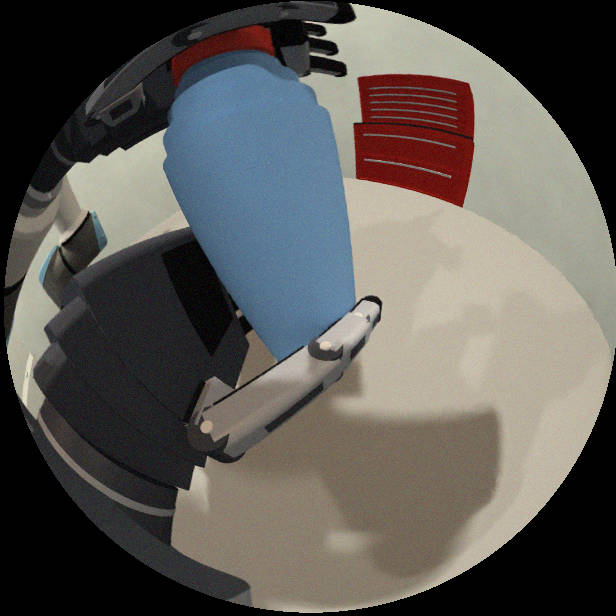

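Scene clock: 165.37 s.
left_arm: end_effector_position=(+0.5262, -0.1115, +0.1934) hand_measured=(+1.000, +1.000, +1.000, +0.404, +0.388, -1.000) hand_load_n=(+0.0, +0.0, +0.0, +0.5, +0.0, +0.0) hand_stopped_by=(target, target, target, moving, moving, target) hand_force_limit=1.00 hand_speed=0.60 end_effector_quat_wxyz=(+0.052, +0.709, -0.039, +0.702) end_effector_velocity=(-0.000, -0.000, -0.000) end_effector_angular_velocity=(-0.000, -0.000, -0.001) | right_arm: end_effector_position=(+0.5005, -0.0990, +0.0427) hand_measured=(-0.034, +0.056, +0.152, +0.236, +0.430, -0.998) hand_load_n=(+3.0, +10.5, +7.0, +5.0, +26.0, +20.0) hand_stopped_by=(force, force, force, force, force, target) hand_force_limit=1.00 hand_speed=-0.50 end_effector_quat_wxyz=(-0.240, +0.745, +0.338, +0.523) end_effector_velocity=(+0.000, +0.000, +0.001) end_effector_angular_velocity=(+0.001, -0.001, +0.000)
Joint positions: left_arm=[-1.172 -1.144  1.903 -0.735  0.345 -4.754] | right_arm=[ 0.738 -1.264  2.293 -0.674  1.335 -4.794]
Joint velocities: left_arm=[ 0.     0.     0.    -0.001  0.001  0.   ] | right_arm=[-0.    -0.    -0.001 -0.001 -0.     0.   ]
Joint torques (N m, as the arm reports them, + toward a larger angle): left_arm=[ -3.17 -71.65 -25.79  -2.86   3.79   1.23] | right_arm=[ -4.57 -54.63 -26.77  -1.95   0.47   1.97]
Wrist force (N, on the end effector, along its own x y z axes, offset not removed): left_arm=[-2.4 -7.4 -3.2] | right_arm=[-4.6 7.8 -3.0]
Wrist torque (N m, same axes, about the end effector's origin, offset not removed): left_arm=[-0.49 0.32 -0.24] | right_arm=[0.60 1.00 0.55]
Hand target (left_arm): +0.526, -0.111, +0.193; +0.052, +0.709, -0.039, +0.702
Hand target (right_arm): +0.501, -0.099, +0.043; -0.240, +0.745, +0.338, +0.523
Off the commanded pose (left_arm): 0.000 m, 0 deg.
Off the commanded pose (right_arm): 0.000 m, 0 deg.
Step readings (end_effector_position):
0: left_arm (+0.5262, -0.1114, +0.1933) | right_arm (+0.5005, -0.0990, +0.0427)
1: left_arm (+0.5262, -0.1114, +0.1933) | right_arm (+0.5005, -0.0990, +0.0427)
2: left_arm (+0.5263, -0.1115, +0.1933) | right_arm (+0.5005, -0.0990, +0.0427)
4: left_arm (+0.5263, -0.1115, +0.1933) | right_arm (+0.5005, -0.0990, +0.0427)
8: left_arm (+0.5262, -0.1115, +0.1934) | right_arm (+0.5005, -0.0990, +0.0427)
15: end_effector_position above
camera_calibration (this result's frames):
cam_left_wrist: T_world_to_cam=[[-0.112034, -0.98641, -0.120183, -0.0265799], [-0.492056, 0.160145, -0.855707, 0.449997], [0.863324, -0.0367312, -0.503311, -0.227254], [0, 0, 0, 1]] pos_world=[0.41464, -0.106631, 0.267492]
cam_right_wrist: T_world_to_cam=[[0.708854, -0.692353, -0.134809, -0.415162], [-0.602914, -0.49554, -0.625248, 0.279246], [0.366089, 0.524487, -0.768695, 0.0287806], [0, 0, 0, 1]] pos_world=[0.452114, -0.164157, 0.140754]

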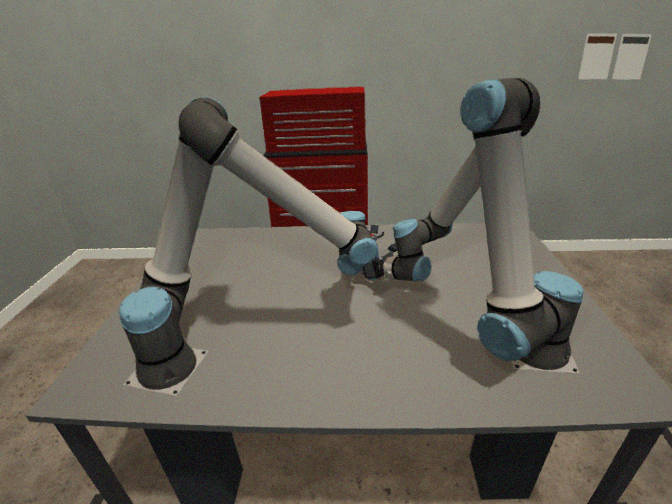

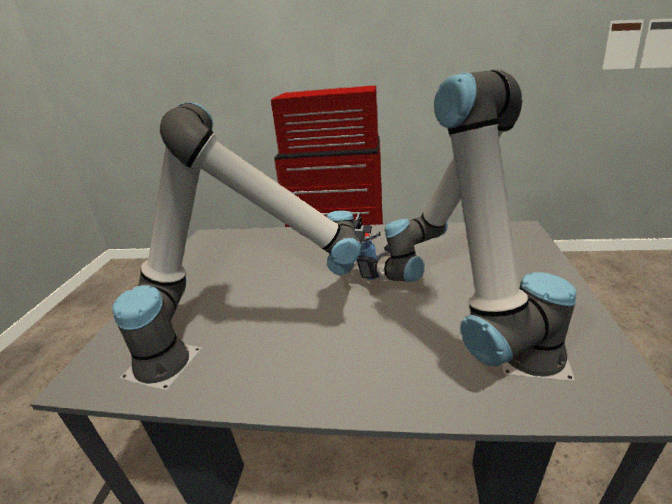

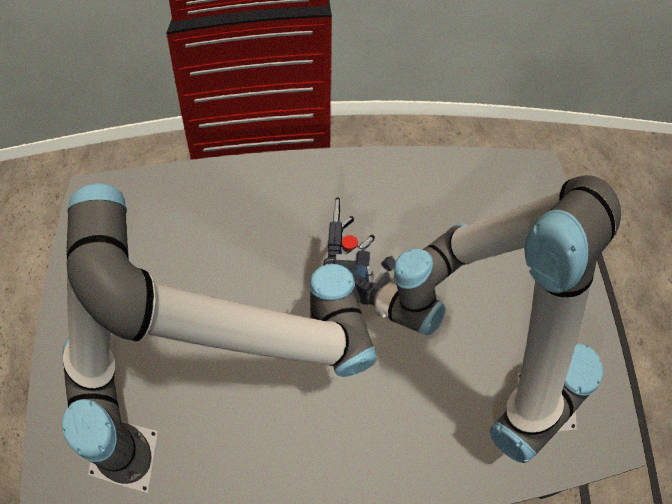

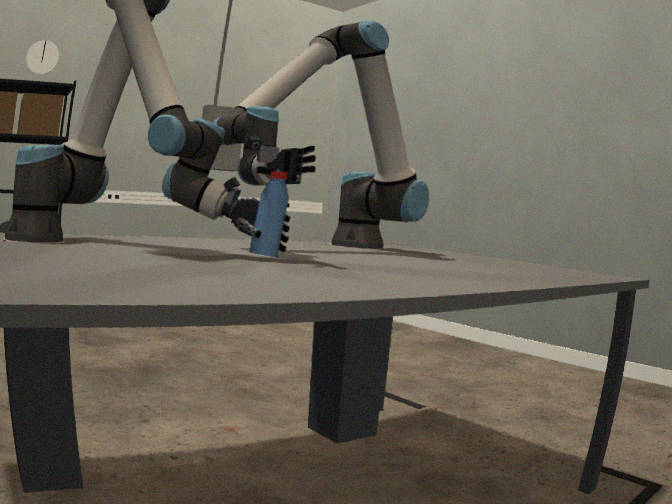

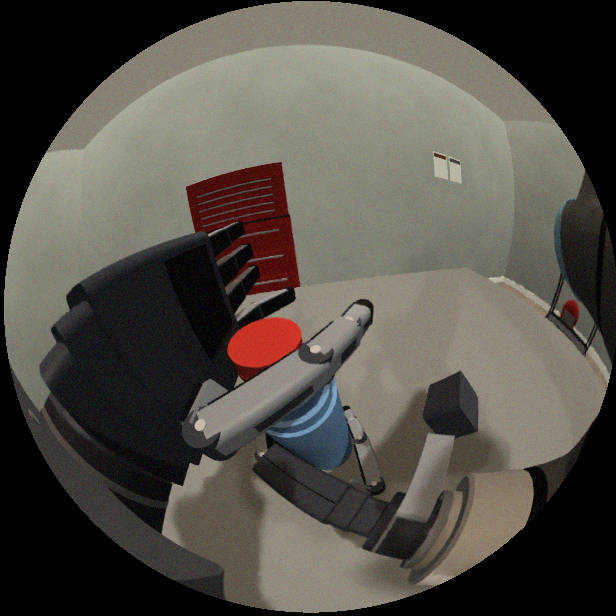

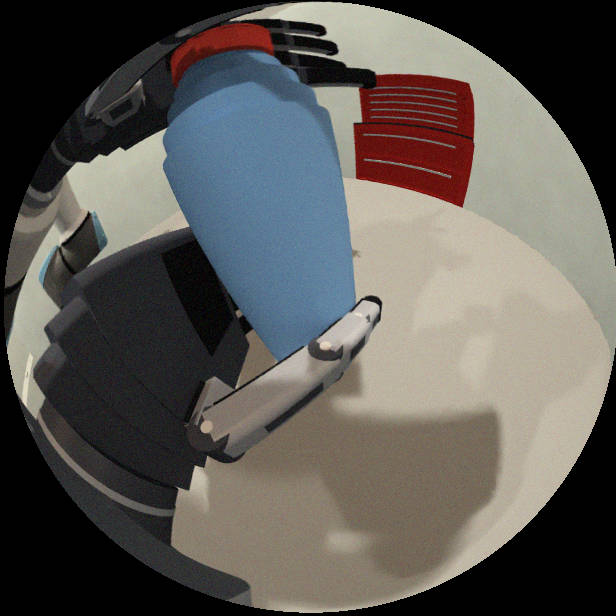

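Region (200, 120, 360, 240) of cam_low's 672x504 image, scaled by 3.150, with more detail than that image has; it fills the top 378 rows of this view, and the rest is white.

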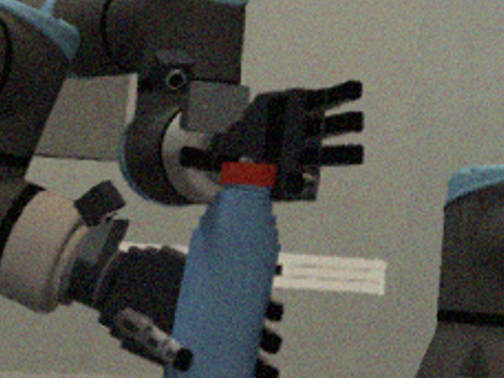

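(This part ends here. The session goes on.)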